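# Find the lighter check weight and set it on dish

## Task

Four check weights look alike, but one weighs less than the rest. Use the balance to find it: its pointer stays over the white mark when the two pans hold equal loads and tilts toward whichever pan is lighter. Leave that light weight lying flat on the red dish, with none of the other three on the dish. Nothing may end up inside or beneath any furniture. Apart from the weights and the dish, every item must finish resting directly on the same piece of furniture it stands on now. Nothing may count as placed if a robot is still holding it there. At the end, open the grippers and pull the arms away.

## Robot and tools

Robots: three identical i2rt Big YAM arms named arm1, arm2 and arm3. Each has six revolute joints, a two-finger gripper and a wrist camera. Cameras: arm1_cam_wrist, arm2_cam_wrist, arm3_cam_wrist, plus room_a and room_b, which are fixed in the room. With joints 1 and 6 at 0 and the hand level and pointing forward, the wrist camera rides on top of the hand looking toward the fingertips. The hand reaches at most about 1.0 m from the joint1 axis.

Frames: a single scene frame, origin on the floor, +z up. "hand" is the point halfway between the fingertips; its z axis runs along the fingers and the fingers open along its y axis. Each arm's foot pose is real but never printed.

Joints (all absolute targets, radians, except the gripper in metres; tolerance for counting as arrived in brackets):
- joint1_rad -2.879 to 2.879 (0.045): yaw about the foot, positive counter-clockwise seen from above; 0 unfolds the arm the way its foot faces.
- joint2_rad 0 to 3.141 (0.14): shoulder; 0 has the upper arm lying roughly level pointing back, larger values lift it up and then forward.
- joint3_rad 0 to 3.019 (0.09): elbow; 0 folds the forearm onto the upper arm, larger opens it.
- joint4_rad -1.692 to 1.57 (0.055): hand pitch, positive tips the fingers up.
- joint5_rad -1.57 to 1.57 (0.03): sideways hand swing, positive toward the arm's right.
- joint6_rad -2.094 to 2.094 (0.035): hand roll, positive clockwise when viewed from behind the hand.
- gripper_m 0 to 0.093 (0.003): fingertip gap in metres; each finger pad squeezes with roughly 50 to 62 N at most, some less.

Tools:
- execute_actions: "actions" is a list holding either nothing or exactly one action. The action is an object keyed by "arm1", "arm2", "arm3"; each value is {"joints": {...}} with any subset of joint1_rad..joint6_rad and gripper_m as absolute targets (not offsets) in the units above. All named motions begin at once and may finish at different times; joints move at differing speeds, so the hand can sweep a wide arc between postures. Omitted joints or arms may keep driving toward earlier targets. An unknown key or out-of-range number makes the whole call rejected and nothing moves. "cameras" is an optional list of camera names, or ["all"]; omitted or null gives every camera, [] gives none. An empty actions list just reports state and images.
- wait: "seconds" from 0 to 10; commands nothing new and returns state and images like an empty action.
- zoom_image: "camera" plus "region" [x0, y0, x1, y1] in pixels of that camera's most recent full image, top-left is (0, 0), at most 504 by 504; gives a sharper close-up.
- read_manual: "section" "licences" (default) returns licence text only.
- finished_scene: "scene" is the integer number of the current scene; irreversible, reports success, and the goal must stay true. Answering without any tool call also ends things.

Result lines: joint_positions gives current joint readings. The "pictures" line lists cameras in image order. Joint torques are reported per arm joint (no gripper) as raw drive output with per-arm offset, scale and noise; nonzero even in free air, so treat as a rough hint of load. joint_status tells how each commanded motion ended: "off_target" (stopped short, may still be pushing), "contact_stop" or "time_out" (joint then holds where it stopped, though after time_out it may keep a target up to 0.375, 0.375, 0.113, 0.225, 0.075, 0.3 rad away for joints 1 to 6 and keep pushing), "not_followed" (a safety check, reported as "joint command not followed" with a "cause:" line, blocked that arm's targets; the gripper part still runs and the blocked targets may be retried later). on_its_own lists what the arm is doing without this call's command; "held at" is the held target, not the position. To relieve a pushing joint, command its reported position. Tiny target changes may not move a joint, and a joint carrying a load can sag. MOTOR HOT appears from 85 °C; at 100 °C an OVER-TEMPERATURE FAULT drops that whole arm and its gripper until cooled, and unreached keys show "limit_stop_at_motor_heat" (resend the target). Once a call reports a stop, later motion, wait and finished_scene calls in that same reply are skipped.

Cautions: the arms do not halt on contact and can press hard, which also heats motors; keep holds short. Never let two arms squeeze each other; the self/arm clearance check may react late and ignores fingers, gripper housings and wrist cameras, and no line reports arm-to-arm contact. Don't knock items off the work area, onto the floor, or into or under furniture. Loose objects may occasionally get a small shove. The simulation keeps running while you compose a reply, with robots holding the last command; after a fault an arm stays where it ended up. Faster robot motion is preferred; avoid drops, slips and slams.

Each tool is called after "Request:" as a command line: name --argument value for each argument, lists and objects as JSON in quotes; but a table of rows of numbers goes row by row, as --pt "numbers of a row", without its own name.

## Session

Request:
execute_actions --actions '[]'

Scene clock: 0.00 s.
Joint torques (N m, as the arm reports them, + toward a larger angle): no reading
Motor temperatures (°C, as the motors report them): arm1=[24 27 23 25 26 27] | arm2=[27 26 26 27 24 26] | arm3=[23 25 26 23 24 24]
arm1.joint_positions: joint1_rad=-0.211 joint2_rad=+0.506 joint3_rad=+1.716 joint4_rad=-1.218 joint5_rad=+0.207 joint6_rad=-0.748 gripper_m=+0.095
arm1.joint_status: not commanded
arm1.hand: x=+0.3312 y=-0.9025 z=+1.4810 quat_wxyz=(-0.682, +0.331, -0.625, +0.188) (m; scene frame)
arm2.joint_positions: joint1_rad=+0.273 joint2_rad=+0.656 joint3_rad=+1.686 joint4_rad=-1.320 joint5_rad=+0.224 joint6_rad=+0.663 gripper_m=+0.094
arm2.joint_status: not commanded
arm2.hand: x=-0.2892 y=+0.0172 z=+1.5965 quat_wxyz=(-0.569, -0.233, -0.769, -0.174) (m; scene frame)
arm3.joint_positions: joint1_rad=+0.533 joint2_rad=+0.348 joint3_rad=+1.427 joint4_rad=-1.608 joint5_rad=+0.171 joint6_rad=-0.574 gripper_m=+0.095
arm3.joint_status: not commanded
arm3.hand: x=+0.3375 y=+0.8593 z=+1.3894 quat_wxyz=(-0.436, +0.132, -0.856, +0.243) (m; scene frame)
pictures: arm1_cam_wrist, arm2_cam_wrist, arm3_cam_wrist, room_a, room_b
Images, in order (width x height): arm1_cam_wrist 504x504, arm2_cam_wrist 504x504, arm3_cam_wrist 504x504, room_a 896x504, room_b 896x504.

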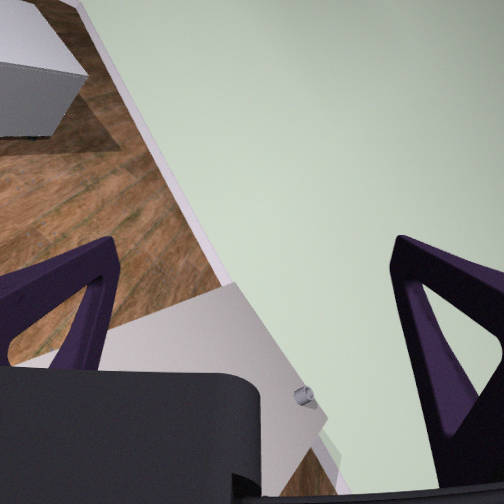

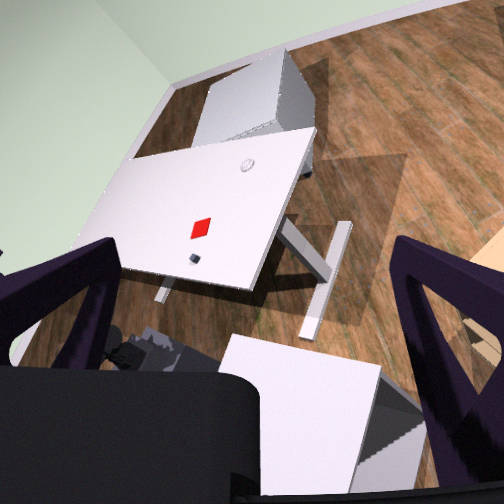

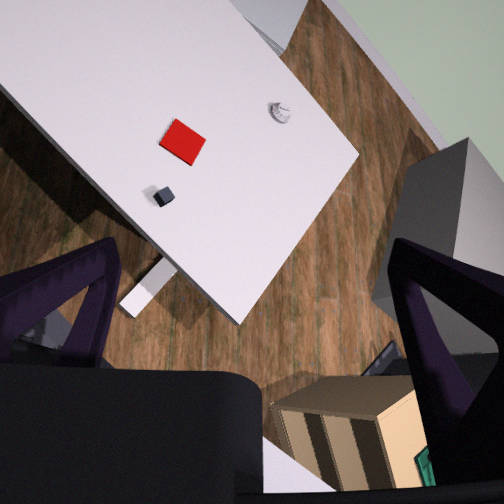

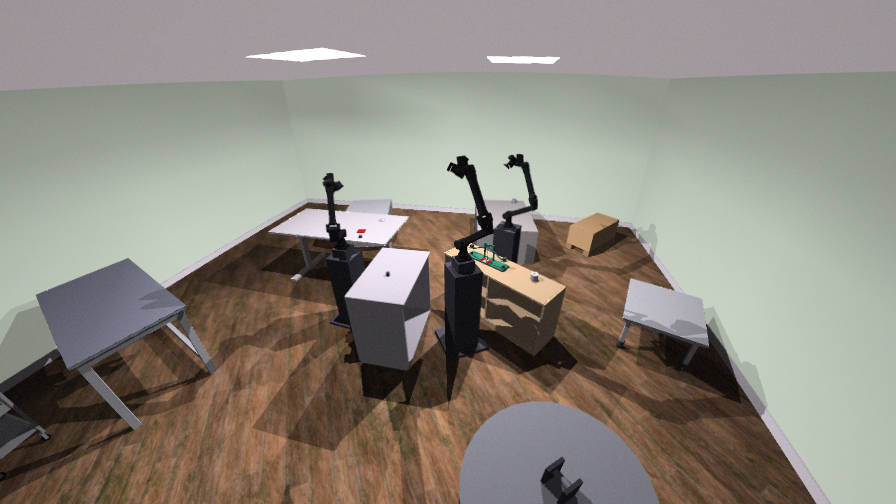

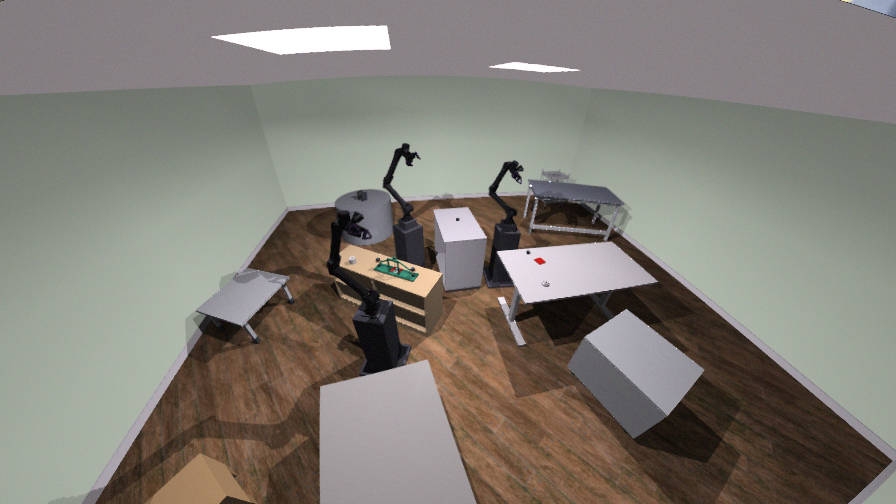

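Request:
zoom_image --camera "room_b" --region '[330, 235, 450, 305]'

Request:
zoom_image --camera "room_a" --region '[435, 225, 575, 305]'

Request:
zoom_image --camera "room_a" --region '[260, 150, 580, 380]'

Region (330, 235, 450, 305) of room_b's 896x504 image, scaled by 4.200, with more detail than that image has; it fills the top 294 rows of this view, and the rest is white.

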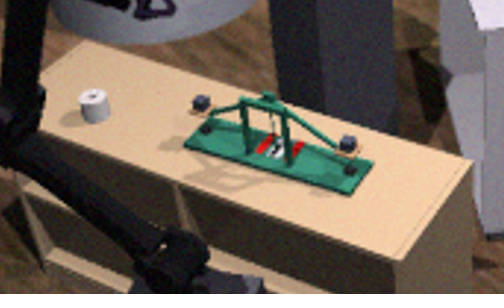

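Region (435, 225, 575, 305) of room_a's 896x504 image, scaled by 3.600, with more detail than that image has; it fills the top 288 rows of this view, and the rest is white.

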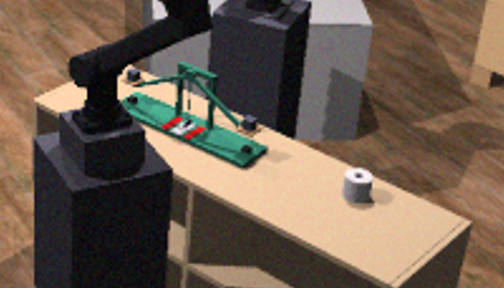

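Region (260, 150, 580, 380) of room_a's 896x504 image, scaled by 1.575, with more detail than that image has; it fills the top 362 rows of this view, and the rest is white.

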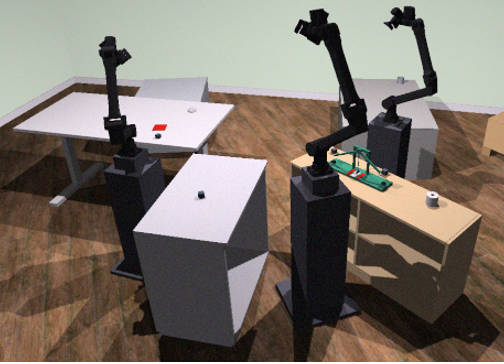

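Request:
execute_actions --actions '[{"arm1":{"joints":{"joint1_rad":1.5,"joint2_rad":1.3,"joint3_rad":1.5,"joint4_rad":-1.2,"joint5_rad":0,"joint6_rad":0}},"arm2":{"joints":{"joint1_rad":1.0,"joint2_rad":1.3,"joint3_rad":1.2,"joint4_rad":-0.9,"joint5_rad":0,"joint6_rad":0}},"arm3":{"joints":{"joint1_rad":0.6,"joint2_rad":1.3,"joint3_rad":1.2,"joint4_rad":-0.9,"joint5_rad":0,"joint6_rad":0}}}]'

Scene clock: 24.90 s.
Joint torques (N m, as the arm reports them, + toward a larger angle): arm1=[ -1.03 -14.66  11.68   1.84   0.03   0.12] | arm2=[ 0.05 -8.15 11.33  2.27  0.03 -0.22] | arm3=[  1.85 -10.44   9.96   1.93  -0.15   0.15]
Motor temperatures (°C, as the motors report them): arm1=[24 27 25 25 26 27] | arm2=[27 27 28 27 24 26] | arm3=[23 25 29 23 24 24]
arm1.joint_positions: joint1_rad=+1.497 joint2_rad=+1.311 joint3_rad=+1.476 joint4_rad=-1.203 joint5_rad=-0.002 joint6_rad=-0.013 gripper_m=+0.095
arm1.joint_status: all done
arm1.hand: x=-0.0342 y=-0.4971 z=+1.1121 quat_wxyz=(-0.128, +0.849, -0.460, -0.226) (m; scene frame)
arm2.joint_positions: joint1_rad=+1.003 joint2_rad=+1.291 joint3_rad=+1.175 joint4_rad=-0.913 joint5_rad=+0.002 joint6_rad=+0.016 gripper_m=+0.094
arm2.joint_status: all done
arm2.hand: x=-0.2127 y=+0.4101 z=+1.1785 quat_wxyz=(-0.229, +0.441, -0.858, -0.127) (m; scene frame)
arm3.joint_positions: joint1_rad=+0.591 joint2_rad=+1.307 joint3_rad=+1.189 joint4_rad=-0.923 joint5_rad=+0.002 joint6_rad=-0.015 gripper_m=+0.095
arm3.joint_status: all done
arm3.hand: x=+0.7529 y=+0.8525 z=+1.1082 quat_wxyz=(-0.260, -0.045, -0.964, +0.011) (m; scene frame)
pictures: arm1_cam_wrist, arm2_cam_wrist, arm3_cam_wrist, room_a, room_b
Images, in order (width x height): arm1_cam_wrist 504x504, arm2_cam_wrist 504x504, arm3_cam_wrist 504x504, room_a 896x504, room_b 896x504.

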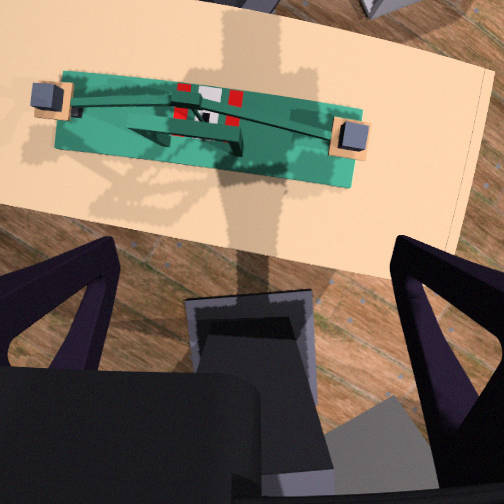

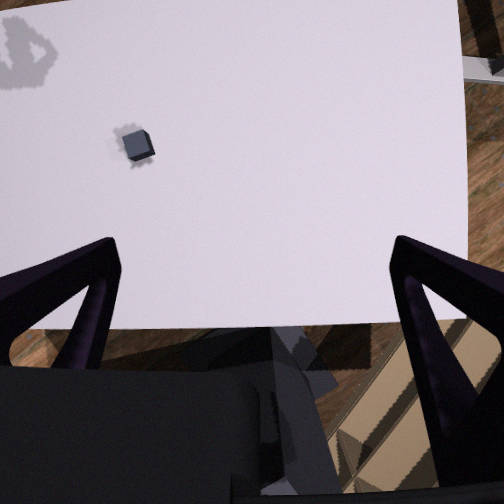

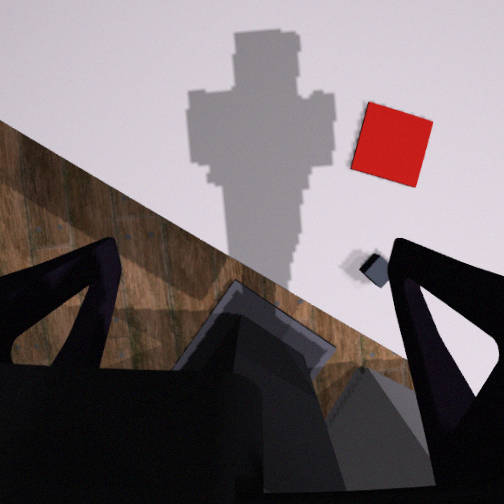

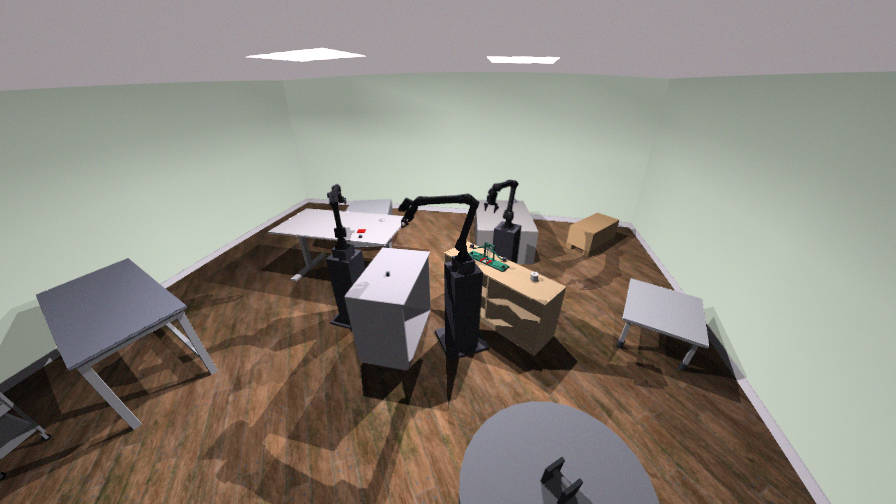

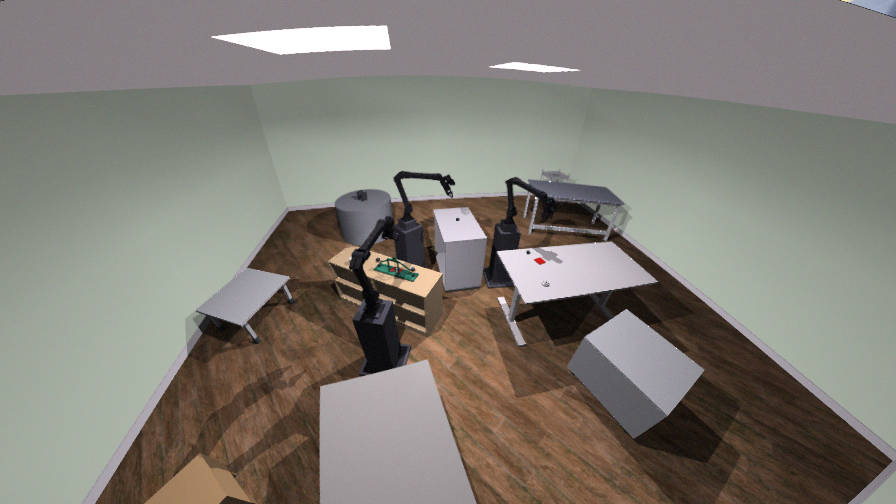

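Request:
execute_actions --actions '[{"arm1":{"joints":{"joint1_rad":1.29,"joint2_rad":1.86,"joint3_rad":1.865,"joint4_rad":-1.547}},"arm2":{"joints":{"joint1_rad":1.25,"joint2_rad":1.94,"joint3_rad":1.603,"joint4_rad":-1.214}},"arm3":{"joints":{"joint1_rad":0.19,"joint2_rad":1.598,"joint3_rad":1.11,"joint4_rad":-1.069}}}]'

Scene clock: 39.83 s.
Joint torques (N m, as the arm reports them, + toward a larger angle): arm1=[ -0.81 -23.44  12.99   0.43  -0.03   0.08] | arm2=[ -0.22 -16.55  11.62   0.04   0.07  -0.21] | arm3=[  1.74 -12.58   8.7   -0.25  -0.11   0.1 ]
Motor temperatures (°C, as the motors report them): arm1=[24 28 27 25 26 27] | arm2=[27 27 30 27 24 26] | arm3=[23 26 31 23 24 24]
arm1.joint_positions: joint1_rad=+1.280 joint2_rad=+1.873 joint3_rad=+1.818 joint4_rad=-1.540 joint5_rad=+0.000 joint6_rad=-0.012 gripper_m=+0.095
arm1.joint_status: all done
arm1.hand: x=+0.0349 y=-0.3731 z=+0.9520 quat_wxyz=(+0.006, +0.822, -0.570, +0.015) (m; scene frame)
arm2.joint_positions: joint1_rad=+1.261 joint2_rad=+1.946 joint3_rad=+1.553 joint4_rad=-1.206 joint5_rad=+0.002 joint6_rad=+0.014 gripper_m=+0.094
arm2.joint_status: all done
arm2.hand: x=-0.2995 y=+0.5429 z=+0.9869 quat_wxyz=(+0.018, +0.569, -0.822, +0.006) (m; scene frame)
arm3.joint_positions: joint1_rad=+0.179 joint2_rad=+1.603 joint3_rad=+1.093 joint4_rad=-1.055 joint5_rad=+0.001 joint6_rad=-0.013 gripper_m=+0.095
arm3.joint_status: all done
arm3.hand: x=+0.6424 y=+0.6907 z=+0.9245 quat_wxyz=(-0.001, -0.249, -0.968, -0.004) (m; scene frame)
pictures: arm1_cam_wrist, arm2_cam_wrist, arm3_cam_wrist, room_a, room_b
Images, in order (width x height): arm1_cam_wrist 504x504, arm2_cam_wrist 504x504, arm3_cam_wrist 504x504, room_a 896x504, room_b 896x504.

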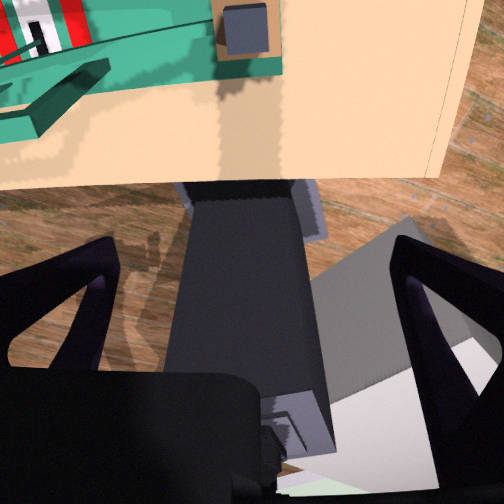

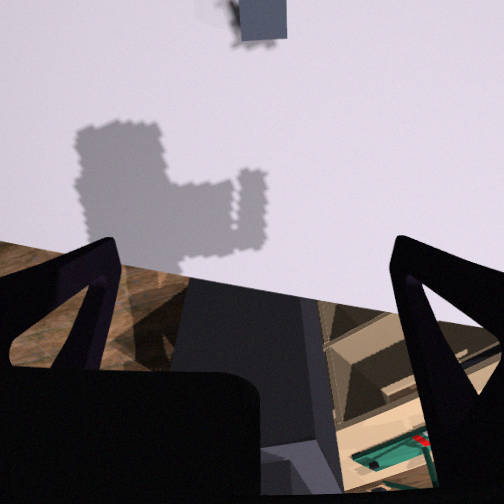

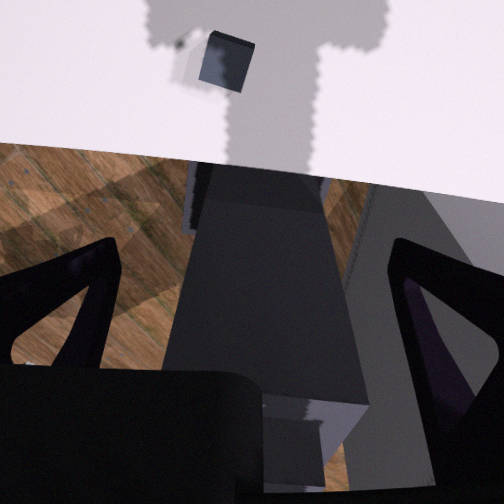

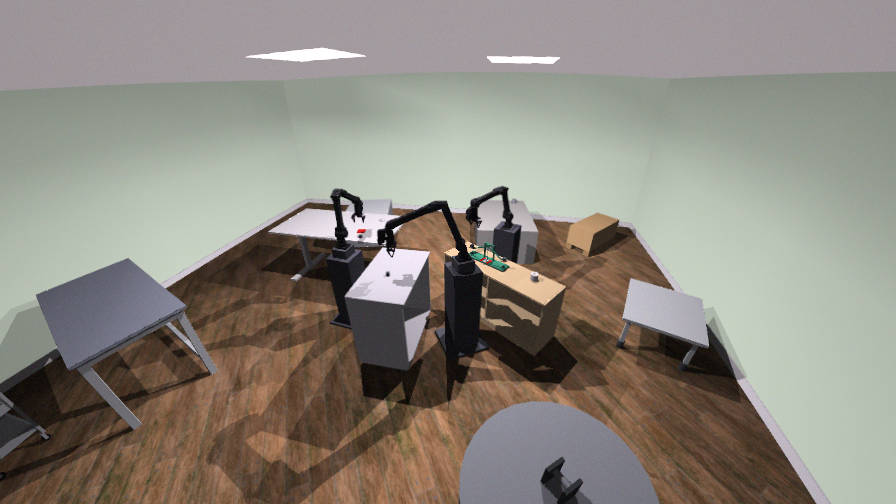

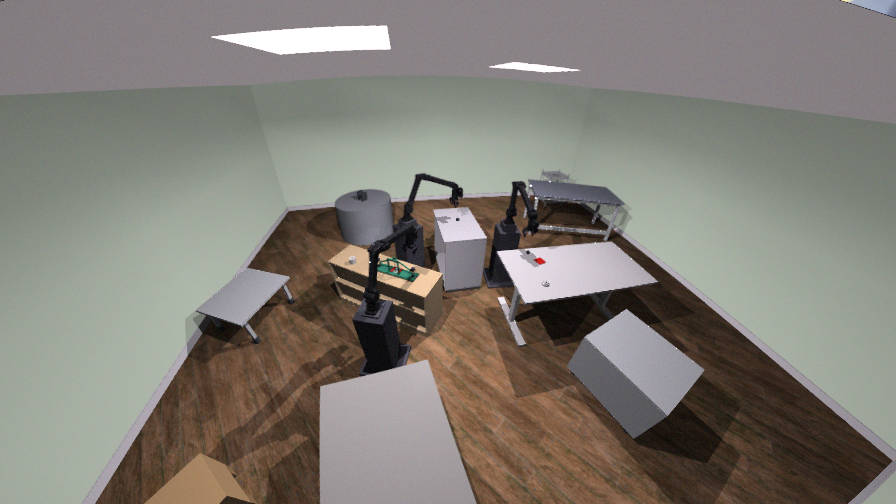

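Request:
execute_actions --actions '[{"arm1":{"joints":{"joint1_rad":1.295,"joint2_rad":1.958,"joint3_rad":1.74,"joint4_rad":-1.31,"joint6_rad":1.53}},"arm2":{"joints":{"joint1_rad":1.245,"joint2_rad":2.14,"joint3_rad":1.625,"joint4_rad":-0.99,"joint6_rad":-0.06}},"arm3":{"joints":{"joint1_rad":0.225,"joint2_rad":1.805,"joint3_rad":1.055,"joint4_rad":-0.79,"joint6_rad":0.35}}}]'

Scene clock: 56.53 s.
Joint torques (N m, as the arm reports them, + toward a larger angle): arm1=[ -0.48 -24.99   9.42   1.08   0.05   0.1 ] | arm2=[ -0.24 -18.42   9.83   1.33   0.01  -0.26] | arm3=[  1.42 -14.15   7.03   0.8   -0.09   0.14]
Motor temperatures (°C, as the motors report them): arm1=[24 29 29 25 26 27] | arm2=[27 28 32 27 24 26] | arm3=[23 26 31 23 24 24]
arm1.joint_positions: joint1_rad=+1.280 joint2_rad=+1.975 joint3_rad=+1.727 joint4_rad=-1.318 joint5_rad=+0.000 joint6_rad=+1.516 gripper_m=+0.095
arm1.joint_status: all done
arm1.hand: x=+0.0255 y=-0.3453 z=+0.8592 quat_wxyz=(-0.003, +0.199, -0.980, +0.001) (m; scene frame)
arm2.joint_positions: joint1_rad=+1.258 joint2_rad=+2.148 joint3_rad=+1.594 joint4_rad=-1.000 joint5_rad=+0.002 joint6_rad=-0.044 gripper_m=+0.094
arm2.joint_status: all done
arm2.hand: x=-0.2845 y=+0.5841 z=+0.8847 quat_wxyz=(+0.000, +0.592, -0.806, -0.007) (m; scene frame)
arm3.joint_positions: joint1_rad=+0.219 joint2_rad=+1.814 joint3_rad=+1.043 joint4_rad=-0.807 joint5_rad=+0.001 joint6_rad=+0.335 gripper_m=+0.095
arm3.joint_status: all done
arm3.hand: x=+0.6638 y=+0.7008 z=+0.8196 quat_wxyz=(+0.006, -0.394, -0.919, -0.005) (m; scene frame)
pictures: arm1_cam_wrist, arm2_cam_wrist, arm3_cam_wrist, room_a, room_b
Images, in order (width x height): arm1_cam_wrist 504x504, arm2_cam_wrist 504x504, arm3_cam_wrist 504x504, room_a 896x504, room_b 896x504.

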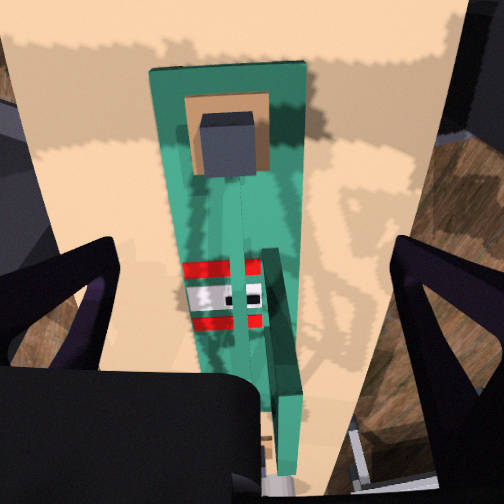

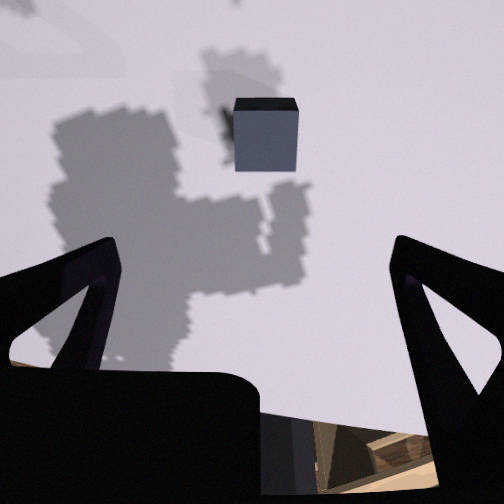

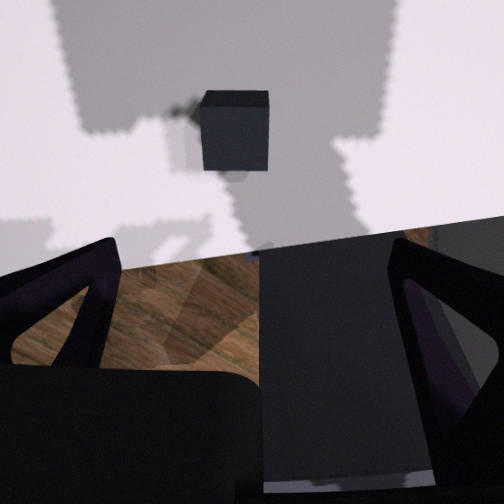

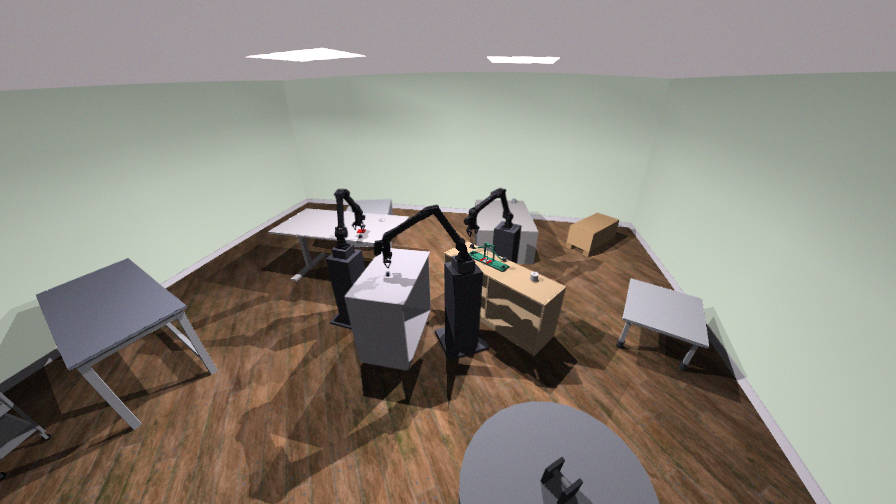

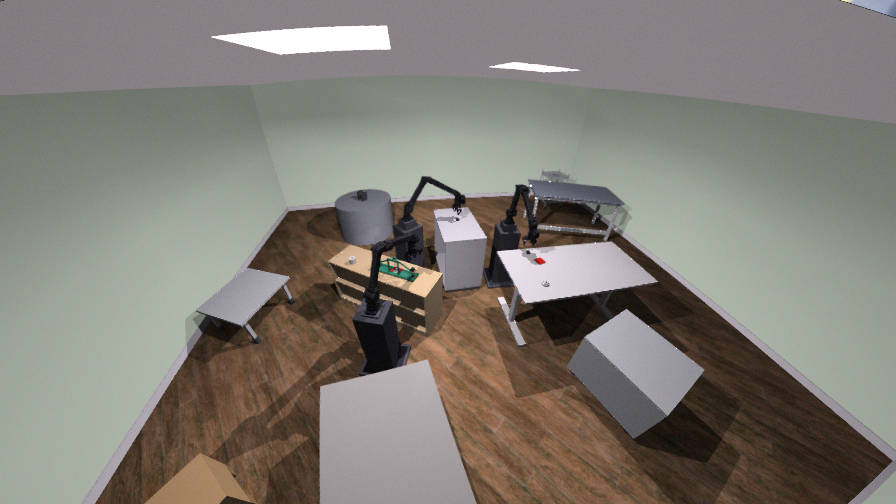

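Request:
execute_actions --actions '[{"arm1":{"joints":{"joint1_rad":1.305,"joint2_rad":2.08,"joint3_rad":1.686,"joint4_rad":-1.139,"joint6_rad":1.475}},"arm2":{"joints":{"joint1_rad":1.235,"joint2_rad":2.279,"joint3_rad":1.675,"joint4_rad":-0.915}},"arm3":{"joints":{"joint1_rad":0.24,"joint2_rad":1.954,"joint3_rad":1.10,"joint4_rad":-0.665}}}]' --cameras '["arm1_cam_wrist","arm2_cam_wrist","arm3_cam_wrist","room_b"]'

Scene clock: 74.57 s.
Joint torques (N m, as the arm reports them, + toward a larger angle): arm1=[ -0.76 -25.69   8.76   1.05   0.05  -0.19] | arm2=[ -0.37 -18.46   9.26   1.07   0.05  -0.24] | arm3=[  2.59 -15.96   6.94   0.9   -0.13   0.17]
Motor temperatures (°C, as the motors report them): arm1=[24 31 28 25 26 27] | arm2=[27 30 31 27 24 26] | arm3=[23 27 31 23 24 24]
arm1.joint_positions: joint1_rad=+1.292 joint2_rad=+2.095 joint3_rad=+1.674 joint4_rad=-1.147 joint5_rad=+0.000 joint6_rad=+1.488 gripper_m=+0.095
arm1.joint_status: all done
arm1.hand: x=+0.0145 y=-0.3347 z=+0.7685 quat_wxyz=(-0.004, +0.218, -0.976, +0.002) (m; scene frame)
arm2.joint_positions: joint1_rad=+1.245 joint2_rad=+2.282 joint3_rad=+1.644 joint4_rad=-0.922 joint5_rad=+0.002 joint6_rad=-0.045 gripper_m=+0.094
arm2.joint_status: all done
arm2.hand: x=-0.2722 y=+0.5956 z=+0.8200 quat_wxyz=(+0.002, +0.587, -0.810, -0.005) (m; scene frame)
arm3.joint_positions: joint1_rad=+0.228 joint2_rad=+1.963 joint3_rad=+1.083 joint4_rad=-0.681 joint5_rad=+0.001 joint6_rad=+0.335 gripper_m=+0.095
arm3.joint_status: all done
arm3.hand: x=+0.6863 y=+0.6943 z=+0.7636 quat_wxyz=(-0.002, -0.391, -0.921, -0.005) (m; scene frame)
pictures: arm1_cam_wrist, arm2_cam_wrist, arm3_cam_wrist, room_b
Images, in order (width x height): arm1_cam_wrist 504x504, arm2_cam_wrist 504x504, arm3_cam_wrist 504x504, room_b 896x504.

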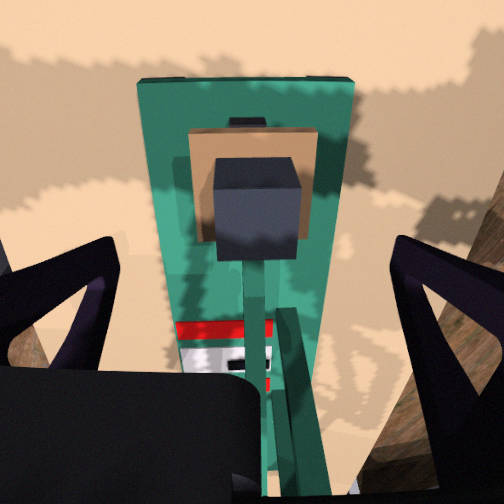

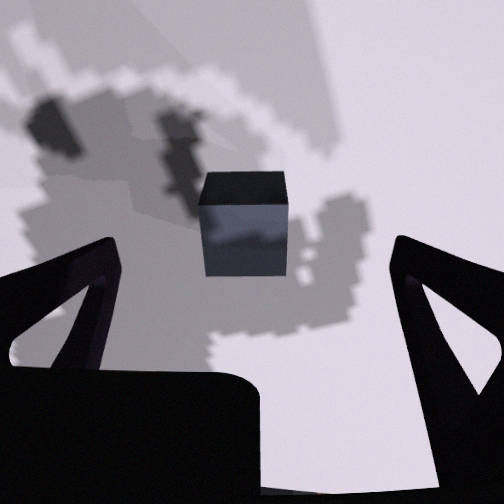

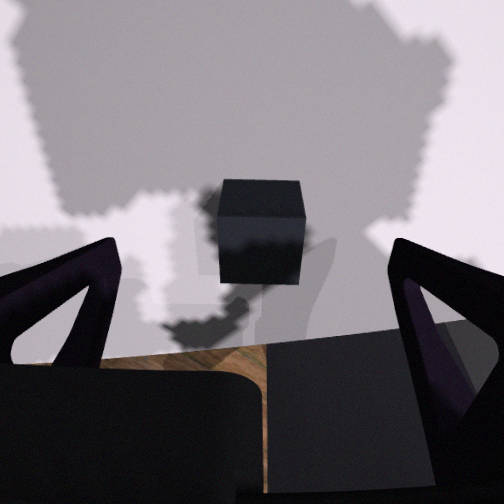

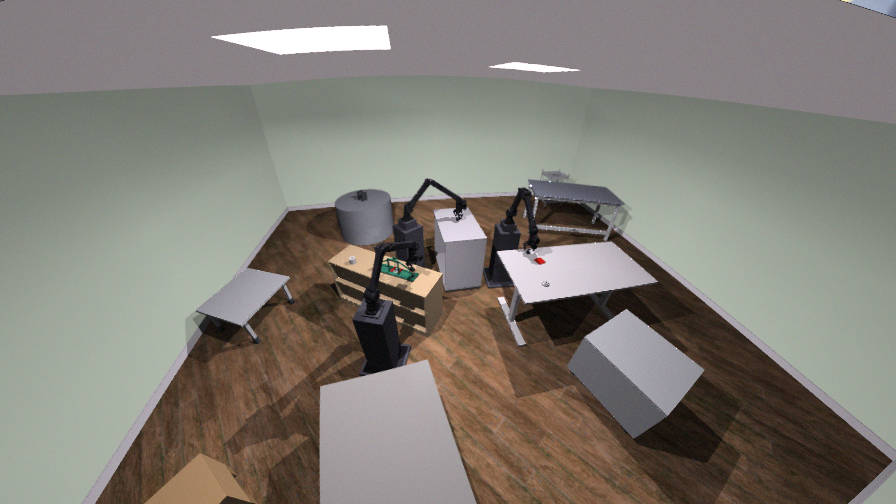

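Request:
execute_actions --actions '[{"arm1":{"joints":{"joint1_rad":1.272,"joint2_rad":2.123,"joint4_rad":-1.114,"gripper_m":0.055}},"arm2":{"joints":{"joint1_rad":1.26,"joint2_rad":2.315,"joint4_rad":-0.879,"gripper_m":0.055}},"arm3":{"joints":{"joint2_rad":2.0,"joint4_rad":-0.628,"gripper_m":0.055}}}]' --cameras '["arm1_cam_wrist","arm2_cam_wrist","arm3_cam_wrist"]'

Scene clock: 83.40 s.
Joint torques (N m, as the arm reports them, + toward a larger angle): arm1=[ -2.56 -23.3    8.79   1.08   0.05  -0.19] | arm2=[  1.81 -17.32   9.26   1.23   0.05  -0.2 ] | arm3=[  1.95 -14.59   6.61   0.9   -0.12   0.21]
Motor temperatures (°C, as the motors report them): arm1=[24 31 28 25 26 27] | arm2=[27 30 31 27 24 26] | arm3=[23 27 30 23 24 24]
arm1.joint_positions: joint1_rad=+1.287 joint2_rad=+2.112 joint3_rad=+1.674 joint4_rad=-1.122 joint5_rad=+0.000 joint6_rad=+1.488 gripper_m=+0.055
arm1.joint_status: all done
arm1.hand: x=+0.0158 y=-0.3299 z=+0.7584 quat_wxyz=(-0.003, +0.216, -0.976, -0.002) (m; scene frame)
arm2.joint_positions: joint1_rad=+1.247 joint2_rad=+2.292 joint3_rad=+1.644 joint4_rad=-0.890 joint5_rad=+0.002 joint6_rad=-0.045 gripper_m=+0.055
arm2.joint_status: all done
arm2.hand: x=-0.2715 y=+0.6010 z=+0.8137 quat_wxyz=(-0.007, +0.588, -0.809, -0.011) (m; scene frame)
arm3.joint_positions: joint1_rad=+0.228 joint2_rad=+1.993 joint3_rad=+1.083 joint4_rad=-0.645 joint5_rad=+0.001 joint6_rad=+0.335 gripper_m=+0.055
arm3.joint_status: all done
arm3.hand: x=+0.6882 y=+0.6935 z=+0.7502 quat_wxyz=(-0.005, -0.391, -0.920, -0.004) (m; scene frame)
pictures: arm1_cam_wrist, arm2_cam_wrist, arm3_cam_wrist
Images, in order (width x height): arm1_cam_wrist 504x504, arm2_cam_wrist 504x504, arm3_cam_wrist 504x504.

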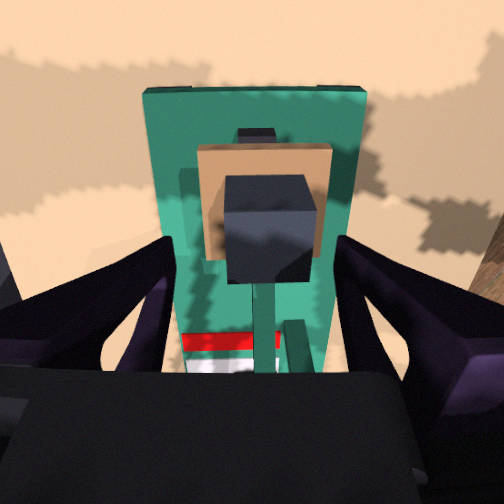

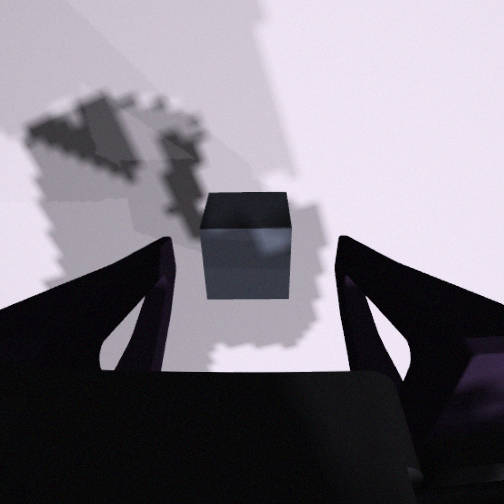

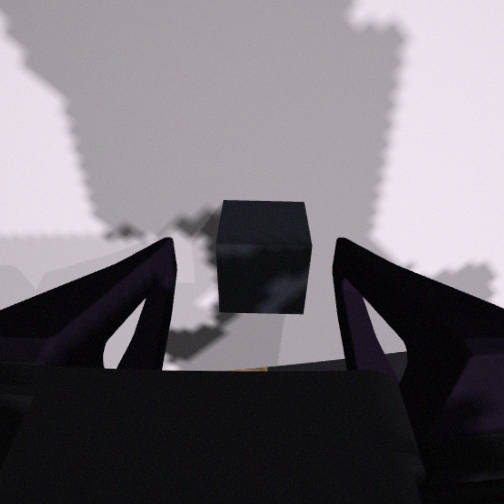

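Request:
execute_actions --actions '[{"arm1":{"joints":{"joint2_rad":2.153,"joint4_rad":-1.135}},"arm2":{"joints":{"joint1_rad":1.265,"joint2_rad":2.342}},"arm3":{"joints":{"joint2_rad":2.026}}}]' --cameras '["arm1_cam_wrist","arm2_cam_wrist","arm3_cam_wrist"]'

Scene clock: 87.17 s.
Joint torques (N m, as the arm reports them, + toward a larger angle): arm1=[ -2.6  -24.05   8.55   0.36   0.05  -0.19] | arm2=[  2.07 -17.1    9.04   0.93   0.08  -0.25] | arm3=[  1.81 -14.69   6.58   0.83  -0.07   0.17]
Motor temperatures (°C, as the motors report them): arm1=[24 31 27 25 26 27] | arm2=[27 30 31 27 24 26] | arm3=[23 27 30 23 24 24]
arm1.joint_positions: joint1_rad=+1.287 joint2_rad=+2.147 joint3_rad=+1.674 joint4_rad=-1.128 joint5_rad=+0.000 joint6_rad=+1.488 gripper_m=+0.055
arm1.joint_status: all done
arm1.hand: x=+0.0180 y=-0.3355 z=+0.7377 quat_wxyz=(-0.006, +0.216, -0.976, +0.018) (m; scene frame)
arm2.joint_positions: joint1_rad=+1.253 joint2_rad=+2.326 joint3_rad=+1.644 joint4_rad=-0.889 joint5_rad=+0.002 joint6_rad=-0.045 gripper_m=+0.055
arm2.joint_status: all done
arm2.hand: x=-0.2782 y=+0.5947 z=+0.7933 quat_wxyz=(+0.007, +0.590, -0.807, -0.002) (m; scene frame)
arm3.joint_positions: joint1_rad=+0.228 joint2_rad=+2.019 joint3_rad=+1.083 joint4_rad=-0.644 joint5_rad=+0.001 joint6_rad=+0.335 gripper_m=+0.055
arm3.joint_status: all done
arm3.hand: x=+0.6830 y=+0.6963 z=+0.7387 quat_wxyz=(+0.008, -0.391, -0.920, -0.005) (m; scene frame)
pictures: arm1_cam_wrist, arm2_cam_wrist, arm3_cam_wrist
Images, in order (width x height): arm1_cam_wrist 504x504, arm2_cam_wrist 504x504, arm3_cam_wrist 504x504.

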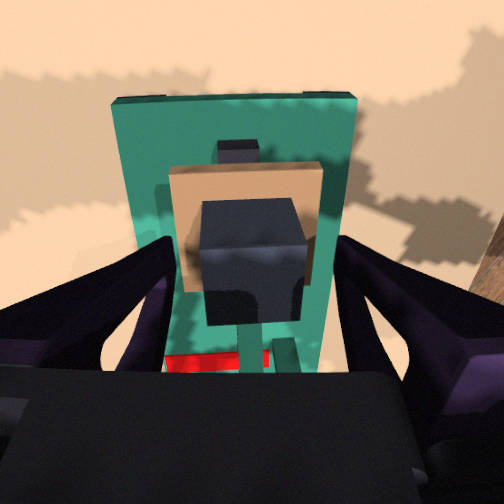

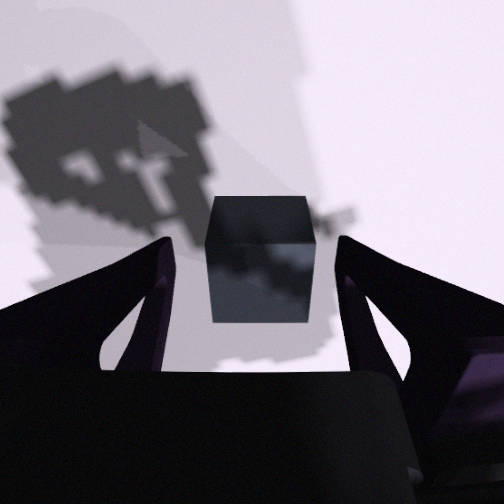

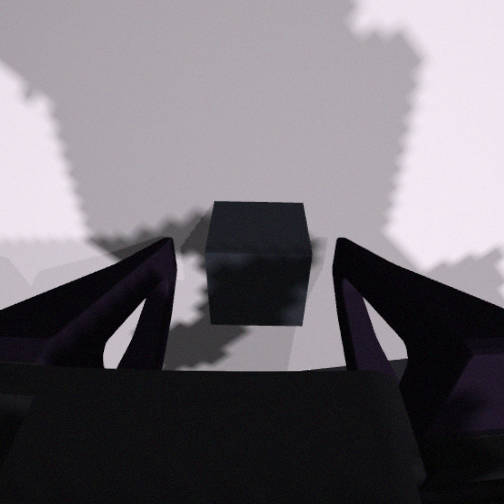

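Request:
execute_actions --actions '[{"arm1":{"joints":{"gripper_m":0.02}},"arm2":{"joints":{"gripper_m":0.02}},"arm3":{"joints":{"gripper_m":0.02}}}]' --cameras '["arm1_cam_wrist","arm2_cam_wrist","arm3_cam_wrist"]'

Scene clock: 90.30 s.
Joint torques (N m, as the arm reports them, + toward a larger angle): arm1=[ -2.54 -23.77   8.54   0.39   0.04  -0.18] | arm2=[  1.78 -17.32   9.11   0.97   0.07  -0.23] | arm3=[  1.81 -14.31   6.54   0.83  -0.13   0.14]
Motor temperatures (°C, as the motors report them): arm1=[24 31 27 25 26 27] | arm2=[27 30 31 27 24 26] | arm3=[23 27 30 23 24 24]
arm1.joint_positions: joint1_rad=+1.287 joint2_rad=+2.147 joint3_rad=+1.674 joint4_rad=-1.128 joint5_rad=+0.000 joint6_rad=+1.488 gripper_m=+0.031
arm1.joint_status: gripper_m off_target (ended at +0.031, target +0.020)
arm1.hand: x=+0.0180 y=-0.3355 z=+0.7377 quat_wxyz=(-0.006, +0.216, -0.976, +0.018) (m; scene frame)
arm2.joint_positions: joint1_rad=+1.253 joint2_rad=+2.326 joint3_rad=+1.644 joint4_rad=-0.889 joint5_rad=+0.002 joint6_rad=-0.045 gripper_m=+0.029
arm2.joint_status: gripper_m off_target (ended at +0.029, target +0.020)
arm2.hand: x=-0.2782 y=+0.5948 z=+0.7933 quat_wxyz=(+0.006, +0.590, -0.807, -0.002) (m; scene frame)
arm3.joint_positions: joint1_rad=+0.228 joint2_rad=+2.019 joint3_rad=+1.083 joint4_rad=-0.644 joint5_rad=+0.001 joint6_rad=+0.335 gripper_m=+0.030
arm3.joint_status: gripper_m off_target (ended at +0.030, target +0.020)
arm3.hand: x=+0.6830 y=+0.6963 z=+0.7387 quat_wxyz=(+0.008, -0.391, -0.920, -0.005) (m; scene frame)
pictures: arm1_cam_wrist, arm2_cam_wrist, arm3_cam_wrist
Images, in order (width x height): arm1_cam_wrist 504x504, arm2_cam_wrist 504x504, arm3_cam_wrist 504x504.

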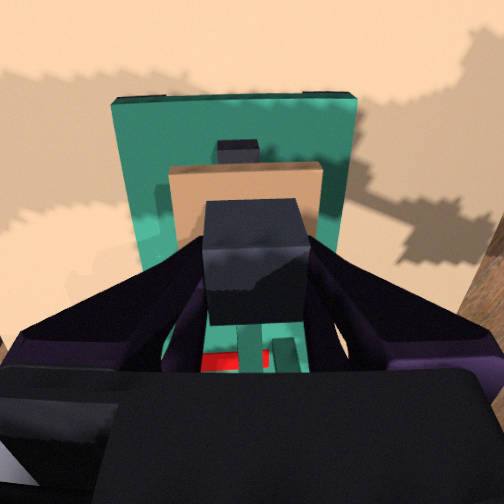

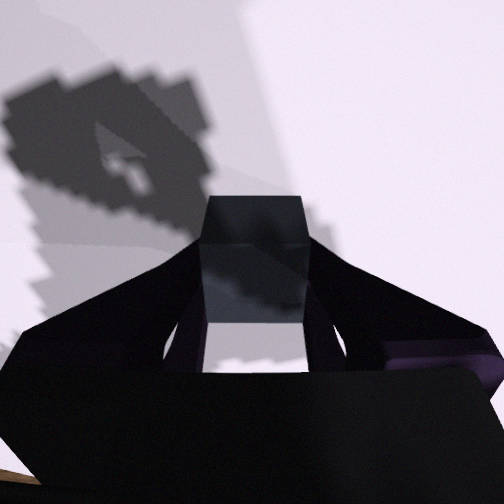

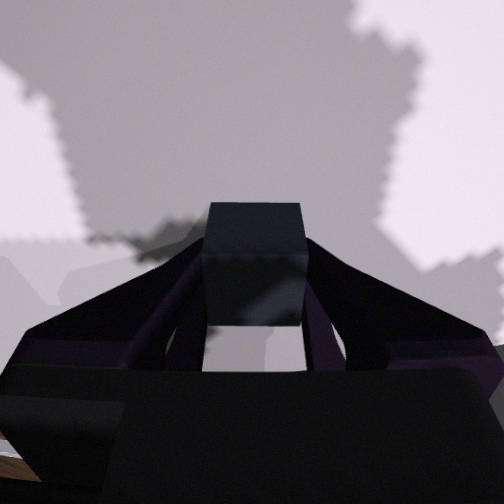

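Request:
execute_actions --actions '[{"arm1":{"joints":{"joint2_rad":2.03,"joint4_rad":-1.19}},"arm2":{"joints":{"joint2_rad":2.11,"joint4_rad":-1.03,"joint6_rad":-0.5}},"arm3":{"joints":{"joint2_rad":1.9,"joint3_rad":1.3,"joint4_rad":-0.85}}}]' --cameras '["arm1_cam_wrist"]'

Request:
execute_actions --actions '[{"arm1":{"joints":{"joint2_rad":1.6,"joint3_rad":1.5,"joint4_rad":-1.2,"joint6_rad":0.8}},"arm2":{"joints":{"joint1_rad":0.4,"joint3_rad":1.61,"joint6_rad":-1.035}},"arm3":{"joints":{"joint1_rad":0.31,"joint2_rad":2.2,"joint3_rad":1.74,"joint4_rad":-1.05,"joint6_rad":0.03}}}]' --cameras '["arm3_cam_wrist","room_b"]'

Scene clock: 104.10 s.
Joint torques (N m, as the arm reports them, + toward a larger angle): arm1=[ -2.54 -24.11   9.21   0.52   0.05  -0.18] | arm2=[  1.62 -17.67  10.18   0.47  -0.01  -0.23] | arm3=[  1.43 -15.83   7.93  -0.04  -0.1    0.16]
Motor temperatures (°C, as the motors report them): arm1=[24 31 27 25 26 27] | arm2=[27 30 31 27 24 26] | arm3=[23 28 30 23 24 24]
arm1.joint_positions: joint1_rad=+1.286 joint2_rad=+2.034 joint3_rad=+1.672 joint4_rad=-1.185 joint5_rad=+0.000 joint6_rad=+1.488 gripper_m=+0.031
arm1.joint_status: all done
arm1.hand: x=+0.0187 y=-0.3372 z=+0.8046 quat_wxyz=(-0.002, +0.216, -0.976, -0.009) (m; scene frame)
arm2.joint_positions: joint1_rad=+1.253 joint2_rad=+2.112 joint3_rad=+1.644 joint4_rad=-1.023 joint5_rad=+0.002 joint6_rad=-0.484 gripper_m=+0.029
arm2.joint_status: all done
arm2.hand: x=-0.2735 y=+0.6032 z=+0.9231 quat_wxyz=(-0.032, +0.751, -0.659, -0.018) (m; scene frame)
arm3.joint_positions: joint1_rad=+0.228 joint2_rad=+1.897 joint3_rad=+1.290 joint4_rad=-0.836 joint5_rad=+0.001 joint6_rad=+0.335 gripper_m=+0.030
arm3.joint_status: all done
arm3.hand: x=+0.7558 y=+0.6582 z=+0.8546 quat_wxyz=(-0.061, -0.390, -0.919, -0.001) (m; scene frame)
pictures: arm1_cam_wrist
Images, in order (width x height): arm1_cam_wrist 504x504.

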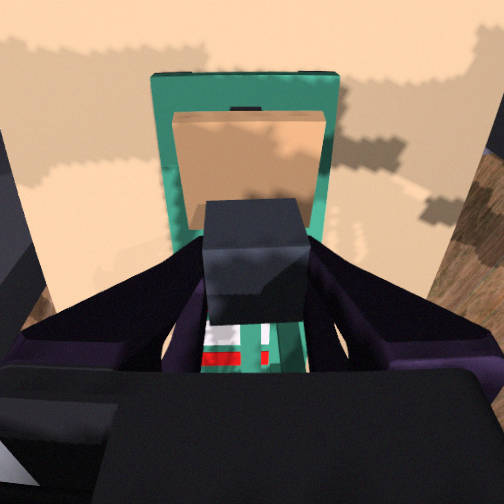

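Scene clock: 105.77 s.
Joint torques (N m, as the arm reports them, + toward a larger angle): arm1=[ -2.44 -19.67  11.22   1.13   0.03  -0.2 ] | arm2=[  0.19 -16.95   7.31   0.4   -0.1   -0.22] | arm3=[  0.19 -20.51  10.23  -0.26  -0.13  -0.17]
Motor temperatures (°C, as the motors report them): arm1=[24 31 28 25 26 27] | arm2=[27 30 31 27 24 26] | arm3=[23 28 31 23 24 24]
arm1.joint_positions: joint1_rad=+1.286 joint2_rad=+1.613 joint3_rad=+1.475 joint4_rad=-1.199 joint5_rad=+0.000 joint6_rad=+0.814 gripper_m=+0.031
arm1.joint_status: all done
arm1.hand: x=+0.0430 y=-0.4060 z=+0.9614 quat_wxyz=(-0.026, +0.524, -0.844, -0.110) (m; scene frame)
arm2.joint_positions: joint1_rad=+0.396 joint2_rad=+2.112 joint3_rad=+1.614 joint4_rad=-1.023 joint5_rad=+0.003 joint6_rad=-1.020 gripper_m=+0.029
arm2.joint_status: all done
arm2.hand: x=+0.0892 y=+0.2258 z=+0.9090 quat_wxyz=(-0.017, +0.636, -0.771, +0.007) (m; scene frame)
arm3.joint_positions: joint1_rad=+0.316 joint2_rad=+2.210 joint3_rad=+1.705 joint4_rad=-1.034 joint5_rad=+0.001 joint6_rad=+0.045 gripper_m=+0.030
arm3.joint_status: all done
arm3.hand: x=+0.8610 y=+0.6687 z=+0.8128 quat_wxyz=(-0.014, -0.211, -0.977, -0.003) (m; scene frame)
pictures: arm3_cam_wrist, room_b
Images, in order (width x height): arm3_cam_wrist 504x504, room_b 896x504.

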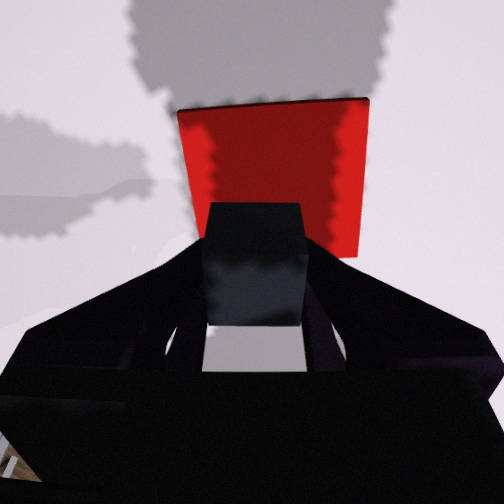

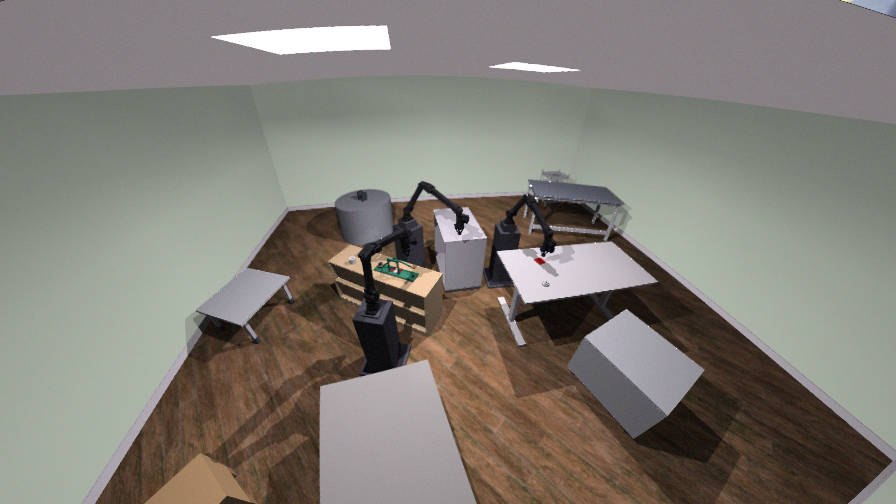

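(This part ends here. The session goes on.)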